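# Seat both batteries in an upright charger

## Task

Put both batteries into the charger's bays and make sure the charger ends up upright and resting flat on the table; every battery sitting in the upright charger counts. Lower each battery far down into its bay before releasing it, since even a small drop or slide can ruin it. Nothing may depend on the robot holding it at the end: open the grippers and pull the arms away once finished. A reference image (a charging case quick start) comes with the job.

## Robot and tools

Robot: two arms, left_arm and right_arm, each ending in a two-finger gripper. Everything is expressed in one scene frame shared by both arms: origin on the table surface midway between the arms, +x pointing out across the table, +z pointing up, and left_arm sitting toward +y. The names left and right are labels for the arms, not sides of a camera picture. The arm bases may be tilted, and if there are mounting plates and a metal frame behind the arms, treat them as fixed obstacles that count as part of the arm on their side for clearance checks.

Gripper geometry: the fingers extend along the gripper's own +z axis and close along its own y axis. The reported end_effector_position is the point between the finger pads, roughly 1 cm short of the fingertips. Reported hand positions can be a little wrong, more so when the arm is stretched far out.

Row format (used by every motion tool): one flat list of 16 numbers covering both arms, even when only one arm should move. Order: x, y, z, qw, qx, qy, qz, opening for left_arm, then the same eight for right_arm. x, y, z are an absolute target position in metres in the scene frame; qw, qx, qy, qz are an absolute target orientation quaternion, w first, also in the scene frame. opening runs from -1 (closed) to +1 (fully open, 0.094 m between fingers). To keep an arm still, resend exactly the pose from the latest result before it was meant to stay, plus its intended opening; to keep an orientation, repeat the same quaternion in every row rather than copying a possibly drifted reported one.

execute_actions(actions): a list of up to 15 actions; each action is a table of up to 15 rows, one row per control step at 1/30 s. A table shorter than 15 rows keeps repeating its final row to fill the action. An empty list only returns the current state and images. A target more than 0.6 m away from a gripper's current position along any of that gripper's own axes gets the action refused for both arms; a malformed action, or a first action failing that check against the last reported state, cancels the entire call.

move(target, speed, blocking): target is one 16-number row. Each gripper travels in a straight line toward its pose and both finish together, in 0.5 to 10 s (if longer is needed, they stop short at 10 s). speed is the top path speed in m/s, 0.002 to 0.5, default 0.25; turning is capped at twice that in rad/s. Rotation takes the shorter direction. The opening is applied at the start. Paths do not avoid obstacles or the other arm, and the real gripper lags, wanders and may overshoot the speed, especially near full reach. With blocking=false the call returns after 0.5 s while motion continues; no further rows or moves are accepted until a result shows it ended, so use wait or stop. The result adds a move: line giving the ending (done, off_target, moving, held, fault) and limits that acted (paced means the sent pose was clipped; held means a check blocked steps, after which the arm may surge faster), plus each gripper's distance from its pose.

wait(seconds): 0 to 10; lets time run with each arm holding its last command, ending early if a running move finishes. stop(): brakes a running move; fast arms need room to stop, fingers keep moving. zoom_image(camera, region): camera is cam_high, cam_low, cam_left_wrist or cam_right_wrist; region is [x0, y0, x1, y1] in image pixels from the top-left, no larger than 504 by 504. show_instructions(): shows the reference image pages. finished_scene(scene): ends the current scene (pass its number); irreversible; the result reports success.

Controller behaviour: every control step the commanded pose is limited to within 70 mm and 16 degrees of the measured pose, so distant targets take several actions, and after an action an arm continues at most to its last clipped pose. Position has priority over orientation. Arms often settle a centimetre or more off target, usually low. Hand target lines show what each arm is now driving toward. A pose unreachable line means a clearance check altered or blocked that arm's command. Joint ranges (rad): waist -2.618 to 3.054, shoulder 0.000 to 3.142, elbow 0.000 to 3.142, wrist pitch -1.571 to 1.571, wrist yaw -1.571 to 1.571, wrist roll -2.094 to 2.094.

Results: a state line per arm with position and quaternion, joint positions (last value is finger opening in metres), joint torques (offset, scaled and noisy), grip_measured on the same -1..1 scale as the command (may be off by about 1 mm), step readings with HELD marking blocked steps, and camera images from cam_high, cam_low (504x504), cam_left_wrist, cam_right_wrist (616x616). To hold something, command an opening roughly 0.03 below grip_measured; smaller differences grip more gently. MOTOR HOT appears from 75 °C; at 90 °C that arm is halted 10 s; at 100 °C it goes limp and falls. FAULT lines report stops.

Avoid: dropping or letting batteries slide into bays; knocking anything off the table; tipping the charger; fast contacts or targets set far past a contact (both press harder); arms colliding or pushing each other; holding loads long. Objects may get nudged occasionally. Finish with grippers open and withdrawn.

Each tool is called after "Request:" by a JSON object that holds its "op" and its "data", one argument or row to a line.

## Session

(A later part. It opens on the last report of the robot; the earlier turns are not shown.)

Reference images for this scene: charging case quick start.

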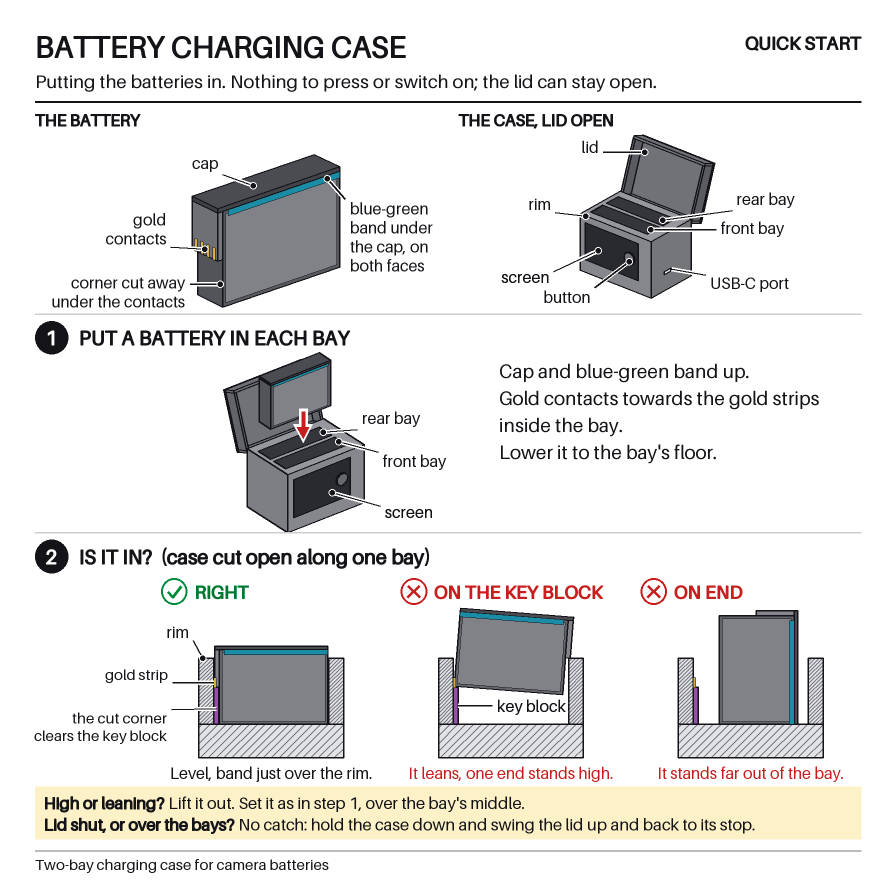

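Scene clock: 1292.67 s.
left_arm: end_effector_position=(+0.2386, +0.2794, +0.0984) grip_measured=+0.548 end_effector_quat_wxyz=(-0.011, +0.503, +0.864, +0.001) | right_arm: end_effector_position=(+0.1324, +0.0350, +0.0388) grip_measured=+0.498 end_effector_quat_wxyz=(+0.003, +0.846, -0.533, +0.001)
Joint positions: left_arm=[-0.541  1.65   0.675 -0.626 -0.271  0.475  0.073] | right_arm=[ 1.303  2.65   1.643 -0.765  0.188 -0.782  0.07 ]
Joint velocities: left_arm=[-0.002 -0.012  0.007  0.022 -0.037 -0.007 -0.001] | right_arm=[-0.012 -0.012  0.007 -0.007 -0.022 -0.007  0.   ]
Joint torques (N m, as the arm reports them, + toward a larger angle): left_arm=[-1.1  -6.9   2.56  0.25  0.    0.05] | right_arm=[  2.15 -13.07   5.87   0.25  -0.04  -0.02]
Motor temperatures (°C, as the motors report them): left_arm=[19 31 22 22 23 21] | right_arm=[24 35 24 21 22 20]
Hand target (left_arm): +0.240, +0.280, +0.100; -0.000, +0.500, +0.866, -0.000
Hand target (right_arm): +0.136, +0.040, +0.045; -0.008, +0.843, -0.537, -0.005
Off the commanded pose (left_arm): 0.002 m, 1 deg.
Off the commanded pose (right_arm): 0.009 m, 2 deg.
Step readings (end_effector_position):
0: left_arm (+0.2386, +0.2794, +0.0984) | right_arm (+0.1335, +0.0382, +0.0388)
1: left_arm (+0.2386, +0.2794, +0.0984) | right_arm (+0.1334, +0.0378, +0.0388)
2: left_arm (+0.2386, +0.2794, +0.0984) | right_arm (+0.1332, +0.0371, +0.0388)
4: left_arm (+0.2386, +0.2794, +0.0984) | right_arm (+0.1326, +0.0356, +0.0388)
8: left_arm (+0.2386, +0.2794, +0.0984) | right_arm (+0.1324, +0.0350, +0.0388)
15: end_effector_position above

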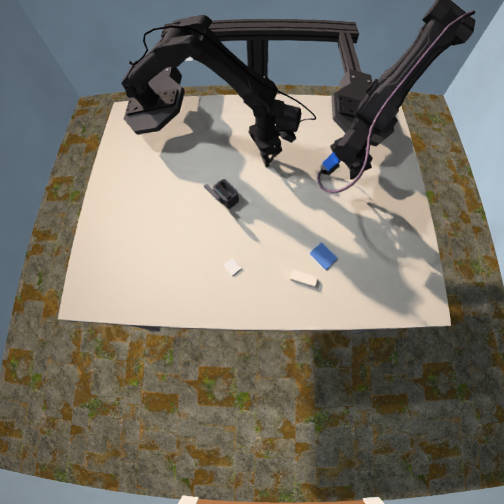

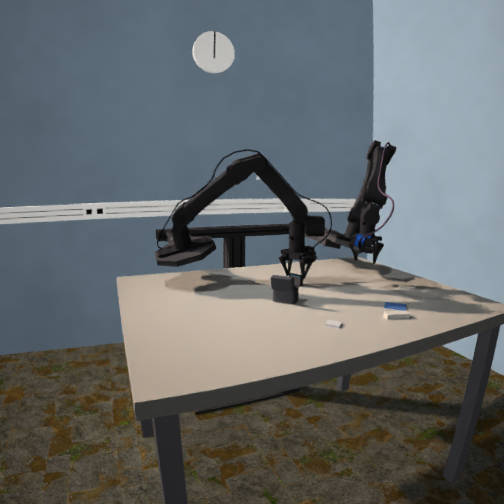

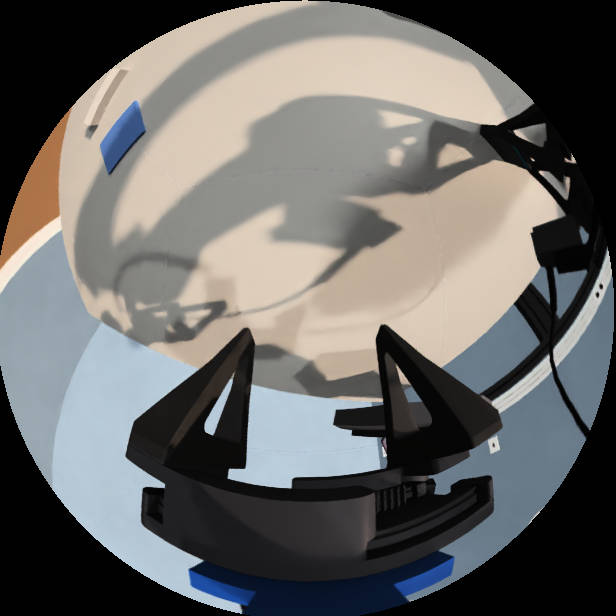

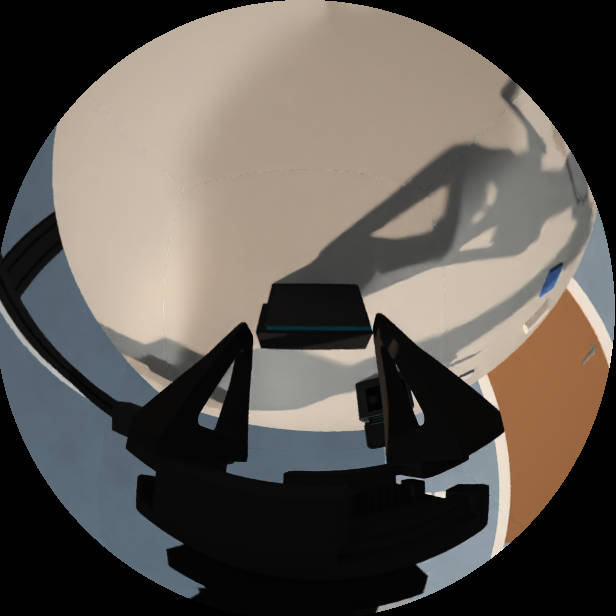

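Request:
{"op": "execute_actions", "data": {
  "actions": [
    [[0.24,0.28,0.10,0,0.5,0.866,0,0.55, 0.136,0.041,0.058,-0.012,0.843,-0.537,-0.007,0.5],[0.24,0.28,0.10,0,0.5,0.866,0,0.55, 0.136,0.041,0.058,-0.012,0.843,-0.537,-0.007,0.5],[0.24,0.28,0.10,0,0.5,0.866,0,0.55, 0.136,0.041,0.058,-0.012,0.843,-0.537,-0.007,0.5],[0.24,0.28,0.10,0,0.5,0.866,0,0.55, 0.136,0.041,0.058,-0.012,0.843,-0.537,-0.007,0.5],[0.24,0.28,0.10,0,0.5,0.866,0,0.55, 0.136,0.041,0.058,-0.012,0.843,-0.537,-0.007,0.5],[0.24,0.28,0.10,0,0.5,0.866,0,0.55, 0.136,0.041,0.058,-0.012,0.843,-0.537,-0.007,0.5],[0.24,0.28,0.10,0,0.5,0.866,0,0.55, 0.136,0.041,0.058,-0.012,0.843,-0.537,-0.007,0.5],[0.24,0.28,0.10,0,0.5,0.866,0,0.55, 0.136,0.041,0.047,-0.012,0.843,-0.537,-0.007,0.5]]
  ]
}}

Scene clock: 1303.63 s.
left_arm: end_effector_position=(+0.2386, +0.2794, +0.0984) grip_measured=+0.548 end_effector_quat_wxyz=(-0.011, +0.503, +0.864, +0.001) | right_arm: end_effector_position=(+0.1324, +0.0350, +0.0388) grip_measured=+0.498 end_effector_quat_wxyz=(+0.003, +0.846, -0.533, +0.001)
Joint positions: left_arm=[-0.541  1.65   0.675 -0.626 -0.271  0.475  0.073] | right_arm=[ 1.303  2.65   1.643 -0.765  0.188 -0.782  0.07 ]
Joint velocities: left_arm=[ 0.007  0.022 -0.002 -0.007 -0.037  0.081 -0.001] | right_arm=[-0.002  0.002 -0.002  0.007 -0.066  0.051 -0.   ]
Joint torques (N m, as the arm reports them, + toward a larger angle): left_arm=[-1.08 -6.8   2.58  0.26  0.    0.05] | right_arm=[  2.21 -13.68   5.26   0.33  -0.09  -0.02]
Motor temperatures (°C, as the motors report them): left_arm=[19 31 22 22 23 21] | right_arm=[24 35 24 21 22 20]
Hand target (left_arm): +0.240, +0.280, +0.100; -0.000, +0.500, +0.866, -0.000
Hand target (right_arm): +0.136, +0.041, +0.047; -0.012, +0.843, -0.537, -0.007
Off the commanded pose (left_arm): 0.002 m, 1 deg.
Off the commanded pose (right_arm): 0.011 m, 2 deg.
Step readings (end_effector_position):
0: left_arm (+0.2386, +0.2794, +0.0984) | right_arm (+0.1324, +0.0350, +0.0388)
1: left_arm (+0.2386, +0.2794, +0.0984) | right_arm (+0.1324, +0.0350, +0.0388)
2: left_arm (+0.2386, +0.2794, +0.0984) | right_arm (+0.1324, +0.0350, +0.0388)
4: left_arm (+0.2386, +0.2794, +0.0984) | right_arm (+0.1324, +0.0350, +0.0388)
8: left_arm (+0.2386, +0.2794, +0.0984) | right_arm (+0.1324, +0.0350, +0.0388)
15: end_effector_position above

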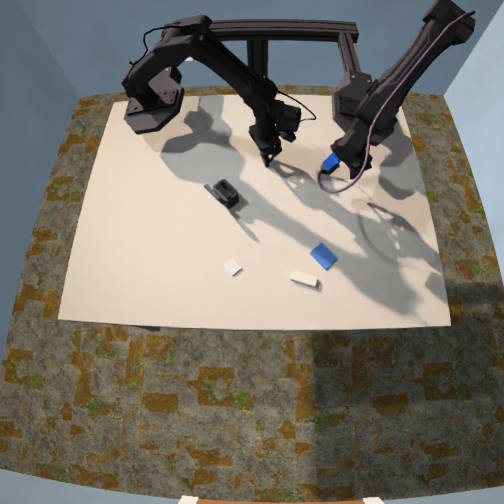

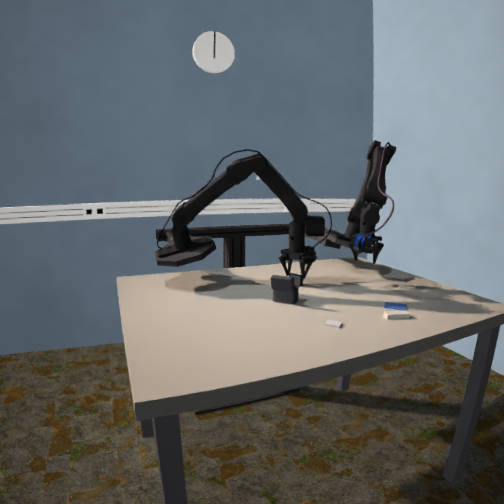

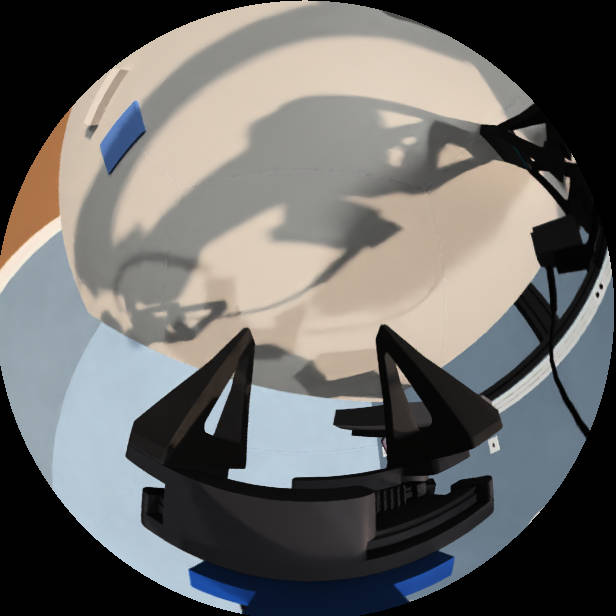

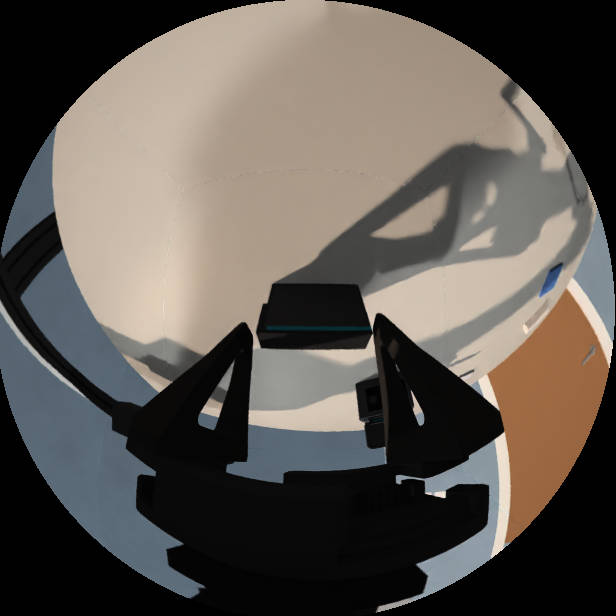

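Request:
{"op": "move", "data": {
  "target": [0.24,0.28,0.10,0,0.5,0.866,0,0.55, 0.136,0.042,0.068,-0.010,0.843,-0.537,-0.006,0.5],
  "speed": 0.05
}}

Request:
{"op": "move", "data": {
  "target": [0.24,0.28,0.10,0,0.5,0.866,0,0.55, 0.135,0.040,0.044,-0.010,0.843,-0.537,-0.006,0.5],
  "speed": 0.03
}}

Scene clock: 1311.03 s.
left_arm: end_effector_position=(+0.2386, +0.2794, +0.0984) grip_measured=+0.548 end_effector_quat_wxyz=(-0.011, +0.503, +0.864, +0.001) | right_arm: end_effector_position=(+0.1328, +0.0305, +0.0486) grip_measured=+0.498 end_effector_quat_wxyz=(+0.010, +0.846, -0.533, +0.002)
Joint positions: left_arm=[-0.541  1.65   0.675 -0.626 -0.271  0.475  0.073] | right_arm=[ 1.303  2.626  1.643 -0.803  0.188 -0.779  0.07 ]
Joint velocities: left_arm=[-0.002 -0.002 -0.017  0.007 -0.007 -0.022  0.   ] | right_arm=[ 0.007  0.007 -0.012 -0.022 -0.007  0.022  0.001]
Joint torques (N m, as the arm reports them, + toward a larger angle): left_arm=[-1.   -6.89  2.56  0.24  0.03  0.04] | right_arm=[  3.12 -14.39   8.24  -0.04  -0.05   0.03]
Motor temperatures (°C, as the motors report them): left_arm=[19 31 22 22 23 21] | right_arm=[24 35 24 21 22 20]
Hand target (left_arm): +0.240, +0.280, +0.100; -0.000, +0.500, +0.866, -0.000
Hand target (right_arm): +0.136, +0.042, +0.068; -0.010, +0.843, -0.537, -0.006
Off the commanded pose (left_arm): 0.002 m, 1 deg.
Off the commanded pose (right_arm): 0.023 m, 3 deg.
move: off_target (right_arm)

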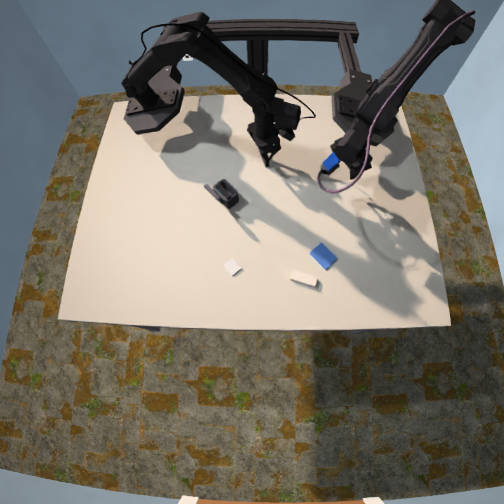

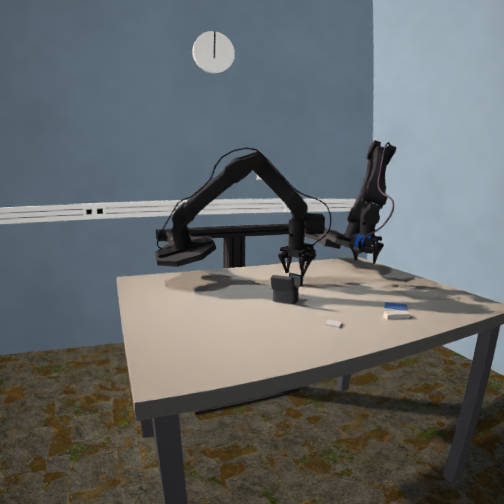

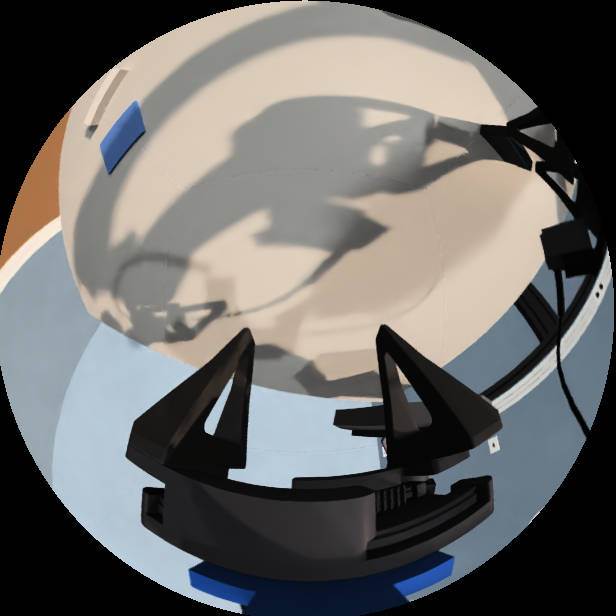

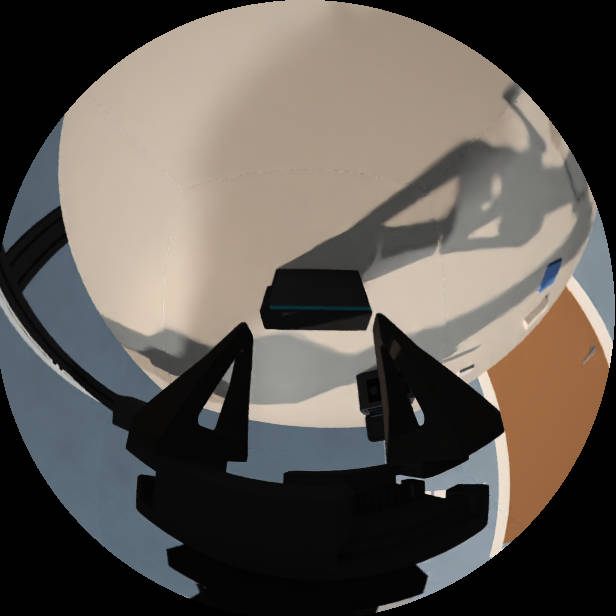

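Scene clock: 1312.07 s.
left_arm: end_effector_position=(+0.2386, +0.2794, +0.0984) grip_measured=+0.548 end_effector_quat_wxyz=(-0.011, +0.503, +0.864, +0.001) | right_arm: end_effector_position=(+0.1358, +0.0389, +0.0486) grip_measured=+0.498 end_effector_quat_wxyz=(-0.008, +0.844, -0.536, -0.002)
Joint positions: left_arm=[-0.541  1.65   0.675 -0.626 -0.271  0.475  0.073] | right_arm=[ 1.303  2.626  1.643 -0.766  0.188 -0.779  0.07 ]
Joint velocities: left_arm=[-0.002  0.007  0.002 -0.066  0.022  0.007 -0.001] | right_arm=[-0.007  0.002 -0.002  0.037 -0.066 -0.125  0.   ]
Joint torques (N m, as the arm reports them, + toward a larger angle): left_arm=[-0.98 -6.89  2.66  0.23  0.02  0.04] | right_arm=[  2.27 -11.14   4.92   0.42  -0.07   0.01]
Motor temperatures (°C, as the motors report them): left_arm=[19 31 22 22 23 21] | right_arm=[24 35 24 21 22 20]
Hand target (left_arm): +0.240, +0.280, +0.100; -0.000, +0.500, +0.866, -0.000
Hand target (right_arm): +0.135, +0.040, +0.044; -0.010, +0.843, -0.537, -0.006
Off the commanded pose (left_arm): 0.002 m, 1 deg.
Off the commanded pose (right_arm): 0.005 m, 1 deg.
move: done

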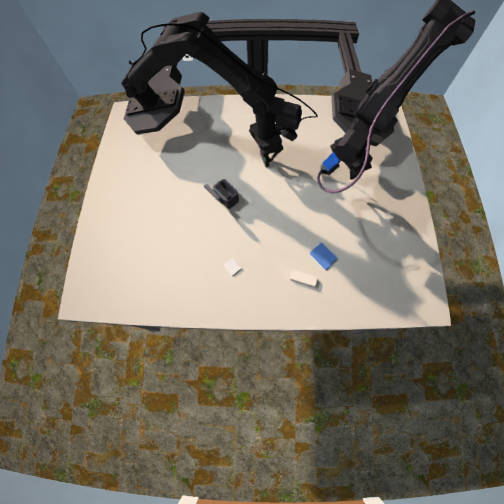

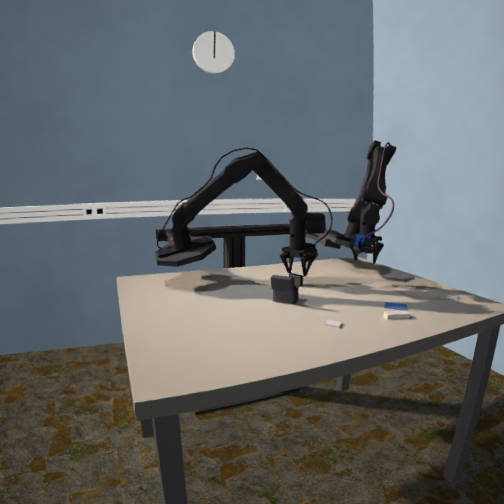

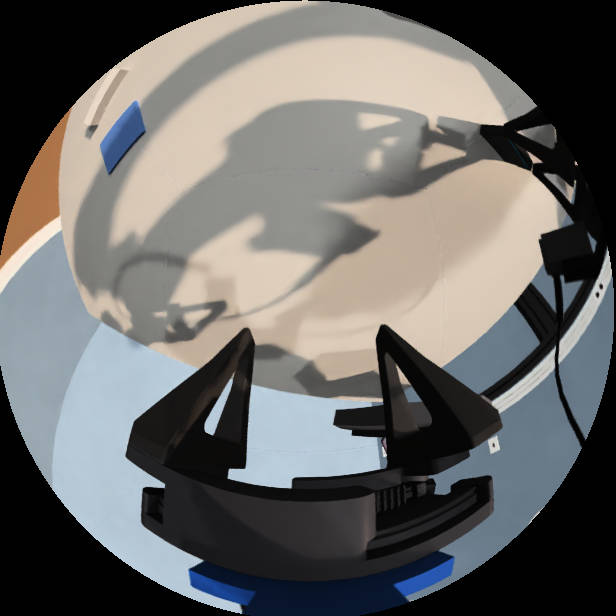

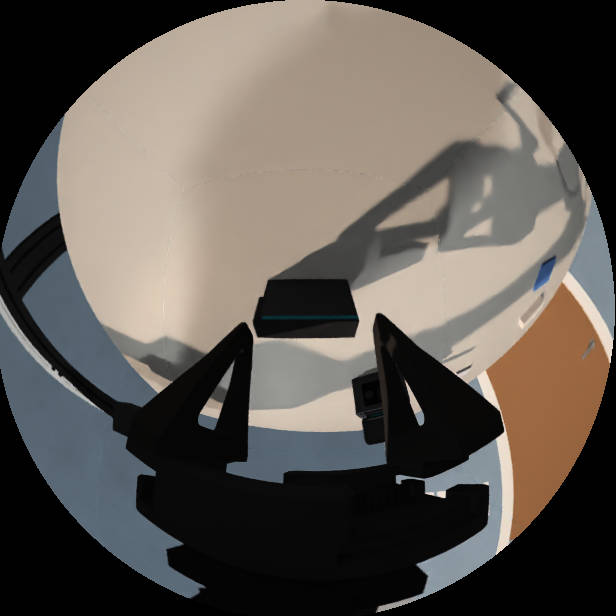

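Request:
{"op": "execute_actions", "data": {
  "actions": [
    [[0.24,0.28,0.10,0,0.5,0.866,0,0.55, 0.135,0.039,0.0425,-0.010,0.843,-0.537,-0.006,0.5]]
  ]
}}

Scene clock: 1314.30 s.
left_arm: end_effector_position=(+0.2386, +0.2794, +0.0984) grip_measured=+0.548 end_effector_quat_wxyz=(-0.011, +0.503, +0.864, +0.001) | right_arm: end_effector_position=(+0.1363, +0.0405, +0.0486) grip_measured=+0.498 end_effector_quat_wxyz=(-0.011, +0.844, -0.537, -0.002)
Joint positions: left_arm=[-0.541  1.65   0.675 -0.626 -0.271  0.475  0.073] | right_arm=[ 1.303  2.626  1.643 -0.759  0.188 -0.779  0.07 ]
Joint velocities: left_arm=[-0.012 -0.002 -0.002  0.007  0.051 -0.007 -0.001] | right_arm=[-0.022  0.002  0.007 -0.154  0.081  0.007 -0.   ]
Joint torques (N m, as the arm reports them, + toward a larger angle): left_arm=[-0.96 -6.96  2.45  0.24 -0.02  0.04] | right_arm=[  2.13 -11.24   4.19   0.43  -0.08  -0.05]
Motor temperatures (°C, as the motors report them): left_arm=[19 31 22 22 23 21] | right_arm=[24 35 24 21 22 20]
Hand target (left_arm): +0.240, +0.280, +0.100; -0.000, +0.500, +0.866, -0.000
Hand target (right_arm): +0.135, +0.039, +0.043; -0.010, +0.843, -0.537, -0.006
Off the commanded pose (left_arm): 0.002 m, 1 deg.
Off the commanded pose (right_arm): 0.006 m, 0 deg.
Step readings (end_effector_position):
0: left_arm (+0.2386, +0.2794, +0.0984) | right_arm (+0.1359, +0.0392, +0.0486)
1: left_arm (+0.2386, +0.2794, +0.0984) | right_arm (+0.1359, +0.0393, +0.0486)
2: left_arm (+0.2386, +0.2794, +0.0984) | right_arm (+0.1360, +0.0395, +0.0486)
4: left_arm (+0.2386, +0.2794, +0.0984) | right_arm (+0.1361, +0.0399, +0.0486)
8: left_arm (+0.2386, +0.2794, +0.0984) | right_arm (+0.1363, +0.0404, +0.0486)
15: end_effector_position above

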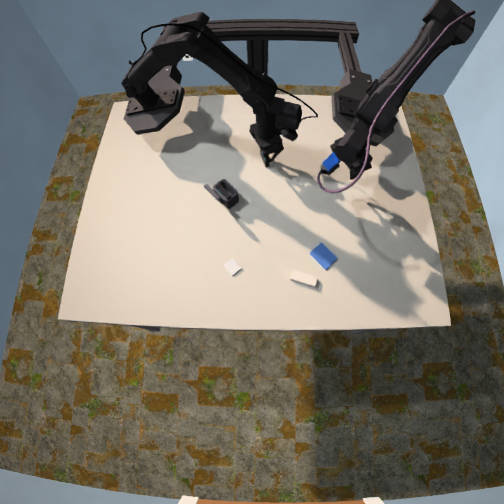

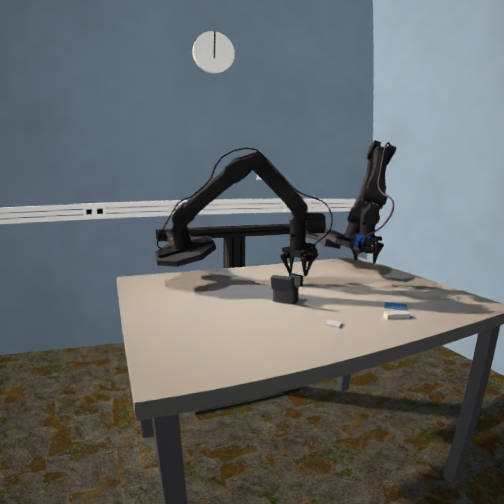

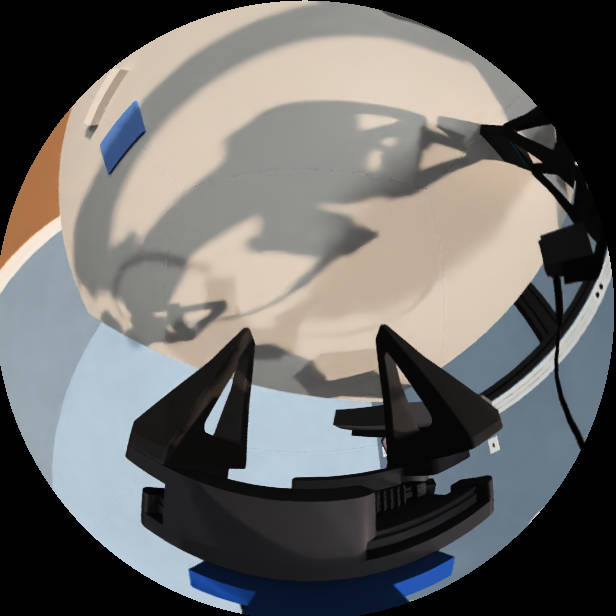

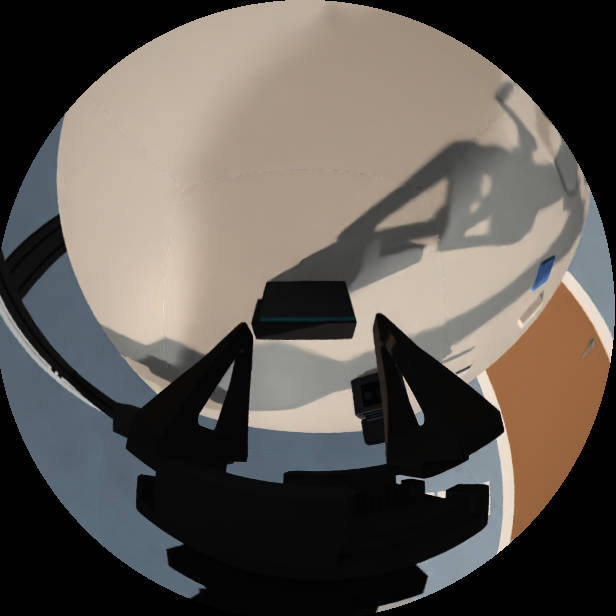

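Request:
{"op": "execute_actions", "data": {
  "actions": [
    [[0.24,0.28,0.10,0,0.5,0.866,0,0.55, 0.134,0.037,0.0415,-0.004,0.843,-0.537,-0.003,0.5]]
  ]
}}

Scene clock: 1318.60 s.
left_arm: end_effector_position=(+0.2386, +0.2794, +0.0984) grip_measured=+0.548 end_effector_quat_wxyz=(-0.011, +0.503, +0.864, +0.001) | right_arm: end_effector_position=(+0.1343, +0.0381, +0.0425) grip_measured=+0.498 end_effector_quat_wxyz=(-0.004, +0.844, -0.536, -0.001)
Joint positions: left_arm=[-0.541  1.65   0.675 -0.626 -0.271  0.475  0.073] | right_arm=[ 1.303  2.641  1.643 -0.759  0.188 -0.779  0.07 ]
Joint velocities: left_arm=[ 0.002 -0.007  0.002 -0.081  0.007  0.022  0.   ] | right_arm=[-0.002 -0.002 -0.002  0.007 -0.022  0.037 -0.   ]
Joint torques (N m, as the arm reports them, + toward a larger angle): left_arm=[-1.12 -6.91  2.49  0.24  0.    0.05] | right_arm=[  2.38 -11.92   4.72   0.19  -0.03  -0.01]
Motor temperatures (°C, as the motors report them): left_arm=[19 31 22 22 23 21] | right_arm=[24 34 24 21 22 20]
Hand target (left_arm): +0.240, +0.280, +0.100; -0.000, +0.500, +0.866, -0.000
Hand target (right_arm): +0.134, +0.037, +0.042; -0.004, +0.843, -0.537, -0.003
Off the commanded pose (left_arm): 0.002 m, 1 deg.
Off the commanded pose (right_arm): 0.002 m, 0 deg.
Step readings (end_effector_position):
0: left_arm (+0.2386, +0.2794, +0.0984) | right_arm (+0.1364, +0.0406, +0.0486)
1: left_arm (+0.2386, +0.2794, +0.0984) | right_arm (+0.1362, +0.0404, +0.0482)
2: left_arm (+0.2386, +0.2794, +0.0984) | right_arm (+0.1361, +0.0402, +0.0477)
4: left_arm (+0.2386, +0.2794, +0.0984) | right_arm (+0.1354, +0.0395, +0.0458)
8: left_arm (+0.2386, +0.2794, +0.0984) | right_arm (+0.1343, +0.0382, +0.0427)
15: end_effector_position above

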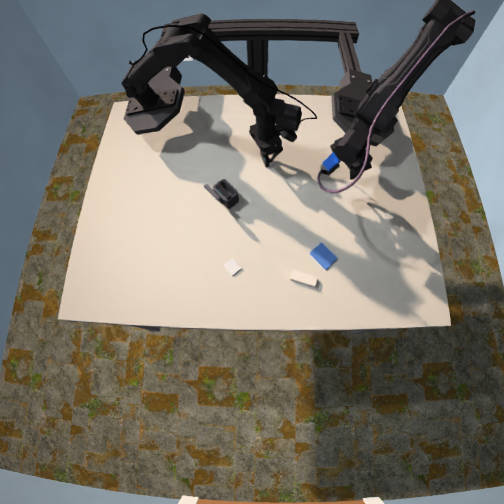

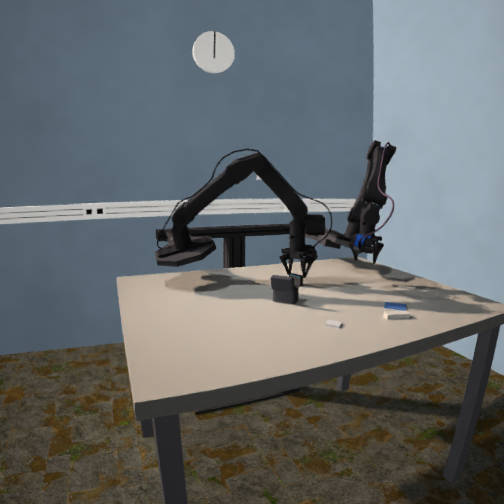

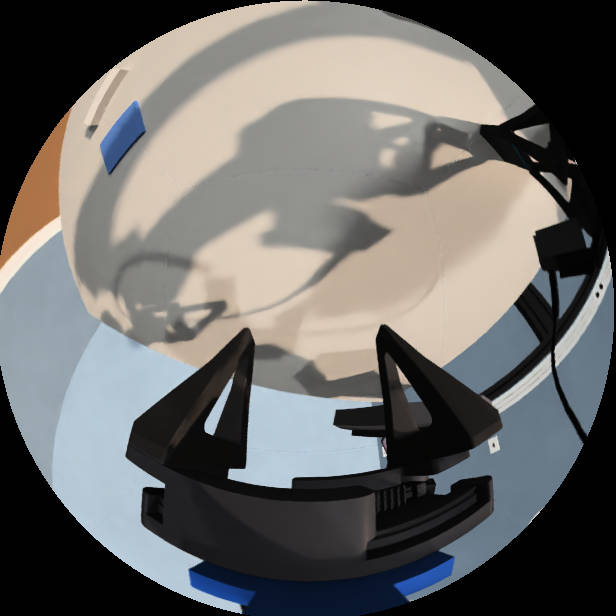

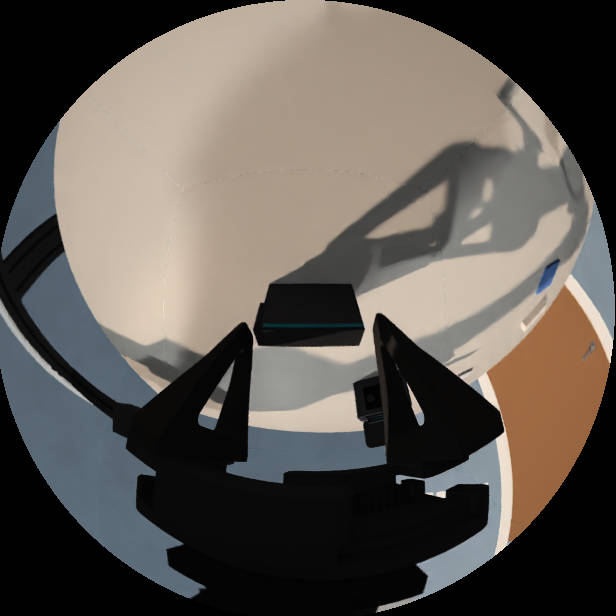

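z=0.0425, vertical. Close in steps.

Request:
{"op": "move", "data": {
  "target": [0.24,0.28,0.10,0,0.5,0.866,0,0.55, 0.134,0.037,0.0415,-0.004,0.843,-0.537,-0.003,0.28],
  "speed": 0.02
}}

Request:
{"op": "move", "data": {
  "target": [0.24,0.28,0.10,0,0.5,0.866,0,0.55, 0.134,0.037,0.0415,-0.004,0.843,-0.537,-0.003,0.16],
  "speed": 0.02
}}

Request:
{"op": "zoom_image", "data": {
  "camera": "cam_right_wrist",
  "region": [210,250,420,400]
}}

Scene clock: 1322.97 s.
left_arm: end_effector_position=(+0.2386, +0.2794, +0.0984) grip_measured=+0.548 end_effector_quat_wxyz=(-0.011, +0.503, +0.864, +0.001) | right_arm: end_effector_position=(+0.1343, +0.0381, +0.0425) grip_measured=+0.282 end_effector_quat_wxyz=(-0.004, +0.844, -0.536, -0.001)
Joint positions: left_arm=[-0.541  1.65   0.675 -0.626 -0.271  0.475  0.073] | right_arm=[ 1.303  2.641  1.643 -0.759  0.188 -0.779  0.06 ]
Joint velocities: left_arm=[-0.007 -0.002  0.002 -0.037 -0.007 -0.022  0.   ] | right_arm=[-0.022  0.002 -0.002 -0.066 -0.051  0.007 -0.   ]
Joint torques (N m, as the arm reports them, + toward a larger angle): left_arm=[-1.06 -6.85  2.48  0.25 -0.02  0.05] | right_arm=[  2.25 -12.01   4.83   0.23  -0.05   0.  ]
Motor temperatures (°C, as the motors report them): left_arm=[19 31 22 22 23 21] | right_arm=[24 34 24 21 22 20]
Hand target (left_arm): +0.240, +0.280, +0.100; -0.000, +0.500, +0.866, -0.000
Hand target (right_arm): +0.134, +0.037, +0.042; -0.004, +0.843, -0.537, -0.003
Off the commanded pose (left_arm): 0.002 m, 1 deg.
Off the commanded pose (right_arm): 0.002 m, 0 deg.
move: done

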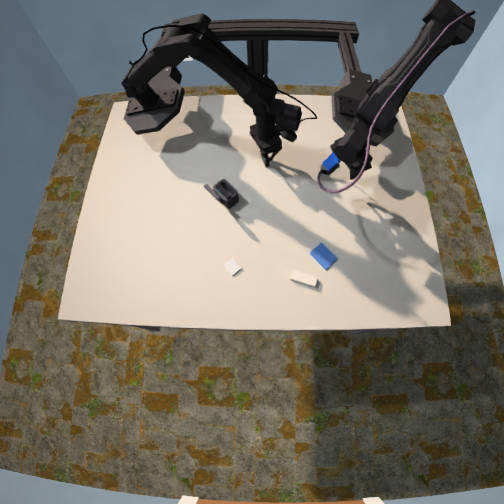

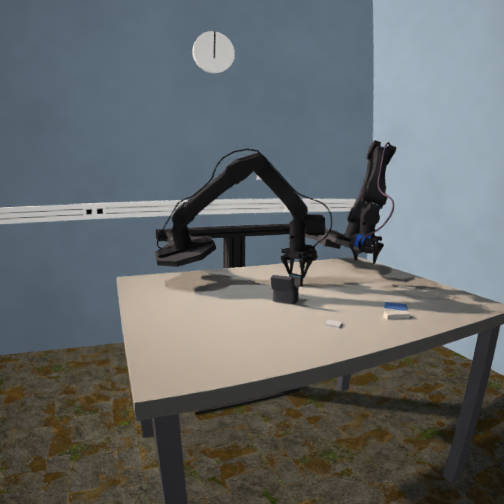

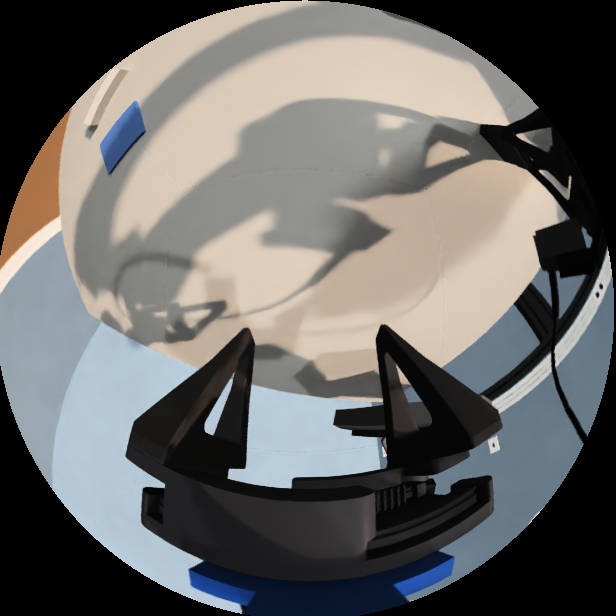

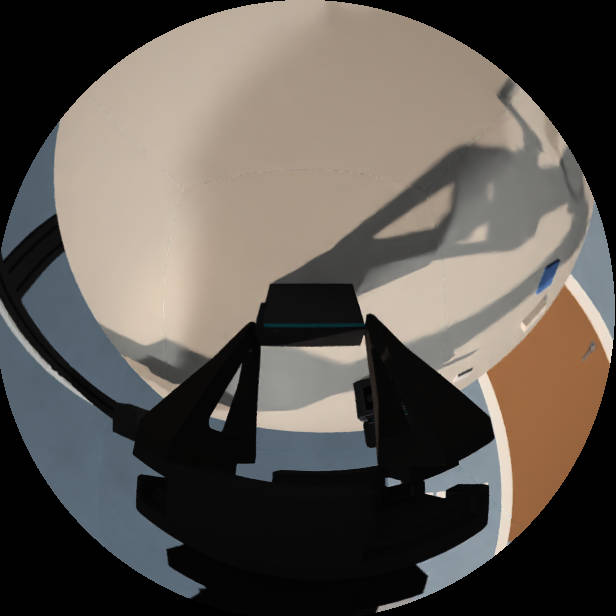

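Scene clock: 1323.73 s.
left_arm: end_effector_position=(+0.2386, +0.2794, +0.0984) grip_measured=+0.548 end_effector_quat_wxyz=(-0.011, +0.503, +0.864, +0.001) | right_arm: end_effector_position=(+0.1343, +0.0381, +0.0425) grip_measured=+0.190 end_effector_quat_wxyz=(-0.004, +0.844, -0.536, -0.001)
Joint positions: left_arm=[-0.541  1.65   0.675 -0.626 -0.271  0.475  0.073] | right_arm=[ 1.303  2.641  1.643 -0.759  0.188 -0.779  0.056]
Joint velocities: left_arm=[ 0.002 -0.012  0.007  0.066  0.051 -0.066 -0.001] | right_arm=[ 0.002 -0.002 -0.002 -0.022  0.037 -0.022 -0.   ]
Joint torques (N m, as the arm reports them, + toward a larger angle): left_arm=[-1.   -6.9   2.45  0.23 -0.01  0.06] | right_arm=[  2.24 -11.88   4.82   0.26   0.    -0.03]
Motor temperatures (°C, as the motors report them): left_arm=[19 31 22 22 23 21] | right_arm=[24 34 24 21 22 20]
Hand target (left_arm): +0.240, +0.280, +0.100; -0.000, +0.500, +0.866, -0.000
Hand target (right_arm): +0.134, +0.037, +0.042; -0.004, +0.843, -0.537, -0.003
Off the commanded pose (left_arm): 0.002 m, 1 deg.
Off the commanded pose (right_arm): 0.002 m, 0 deg.
move: done

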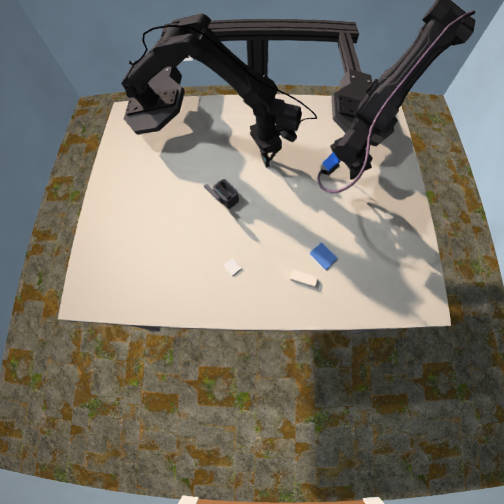

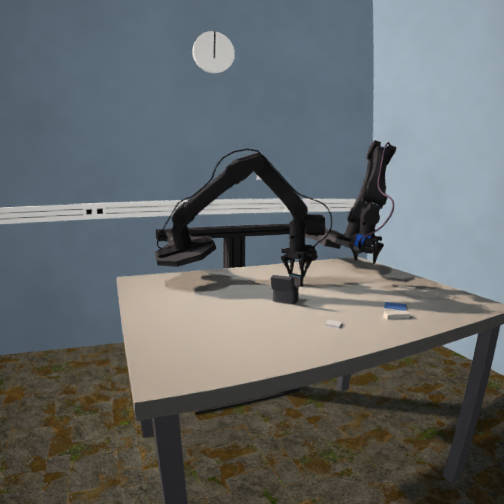

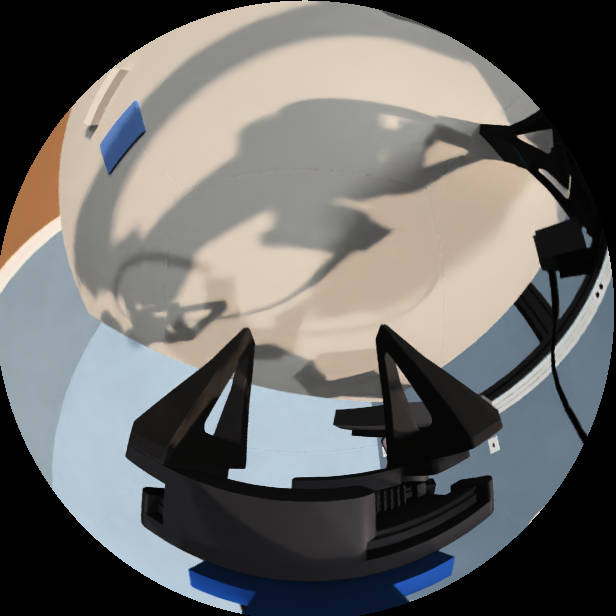

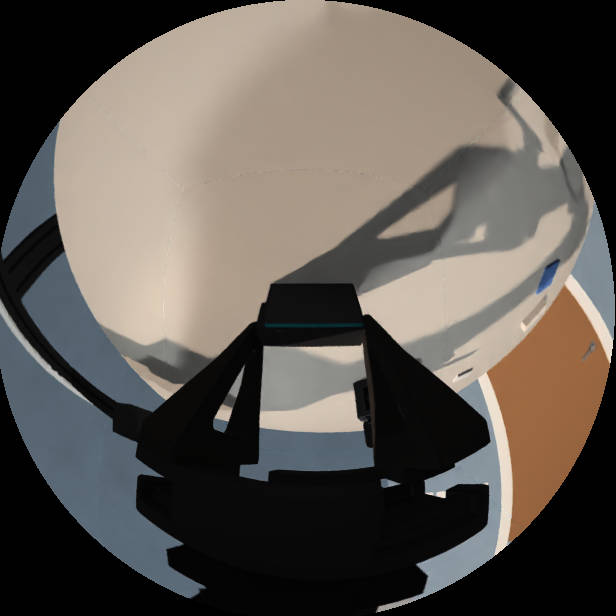

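Region (210, 250, 420, 400) of cam_right_wrist's 616x616 image, scaled by 2.400, with more detail than that image has; it fills the top 360 rows of this view, and the rest is white.

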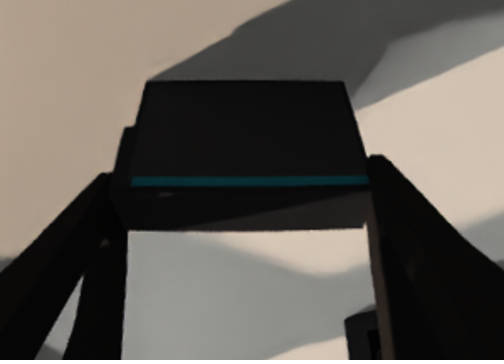

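Request:
{"op": "move", "data": {
  "target": [0.24,0.28,0.10,0,0.5,0.866,0,0.55, 0.136,0.035,0.075,0,0.843,-0.537,0,0.16],
  "speed": 0.05
}}

Scene clock: 1327.37 s.
left_arm: end_effector_position=(+0.2386, +0.2794, +0.0984) grip_measured=+0.548 end_effector_quat_wxyz=(-0.011, +0.503, +0.864, +0.001) | right_arm: end_effector_position=(+0.1316, +0.0237, +0.0546) grip_measured=+0.190 end_effector_quat_wxyz=(+0.022, +0.846, -0.533, +0.005)
Joint positions: left_arm=[-0.541  1.65   0.675 -0.626 -0.271  0.475  0.073] | right_arm=[ 1.303  2.612  1.643 -0.842  0.188 -0.774  0.056]
Joint velocities: left_arm=[-0.012 -0.017 -0.002 -0.081  0.007 -0.022  0.   ] | right_arm=[ 0.007  0.007 -0.002  0.022 -0.022 -0.022  0.   ]
Joint torques (N m, as the arm reports them, + toward a larger angle): left_arm=[-1.04 -6.96  2.58  0.23 -0.02  0.08] | right_arm=[  3.37 -14.48   8.3   -0.08  -0.04   0.06]
Motor temperatures (°C, as the motors report them): left_arm=[19 31 22 22 23 21] | right_arm=[24 34 24 21 22 20]
Hand target (left_arm): +0.240, +0.280, +0.100; -0.000, +0.500, +0.866, -0.000
Hand target (right_arm): +0.136, +0.035, +0.075; +0.000, +0.844, -0.537, -0.000
Off the commanded pose (left_arm): 0.002 m, 1 deg.
Off the commanded pose (right_arm): 0.024 m, 3 deg.
move: off_target (right_arm)

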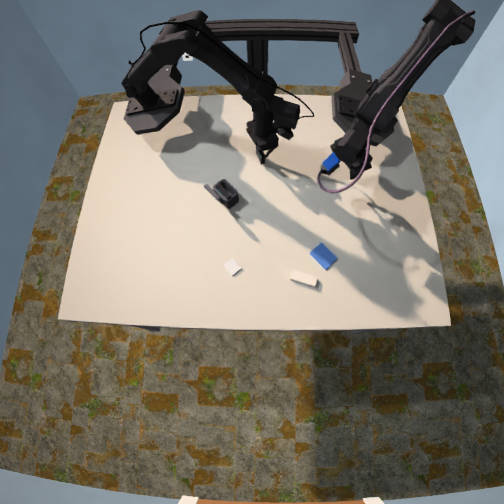

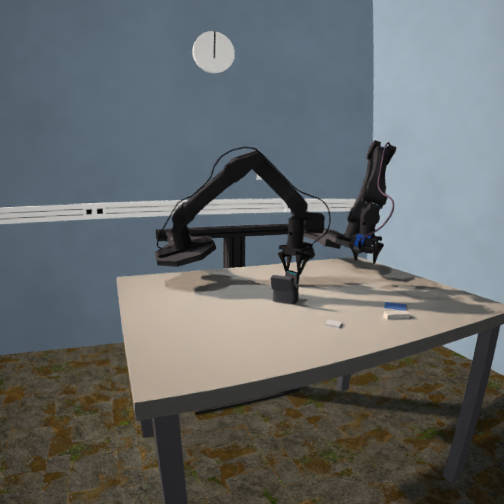

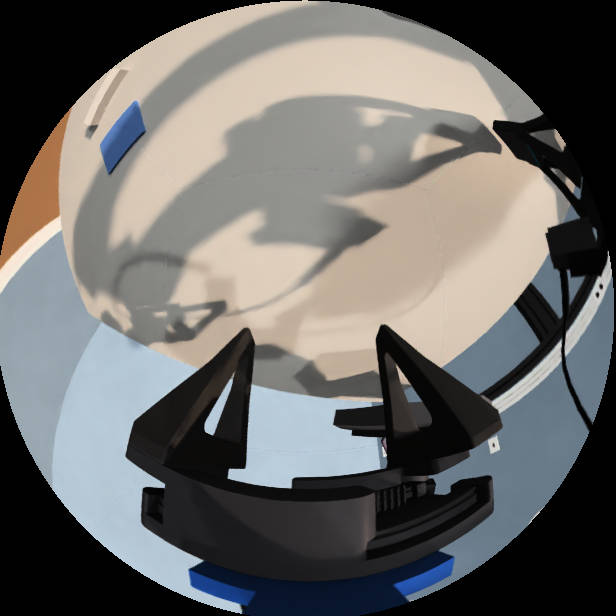

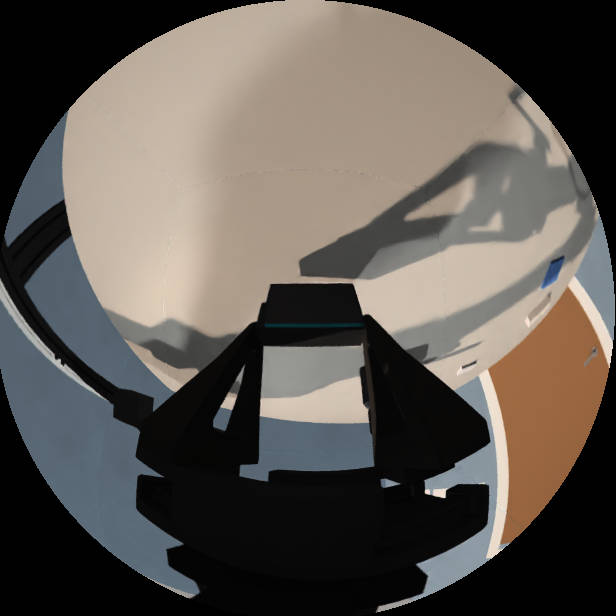

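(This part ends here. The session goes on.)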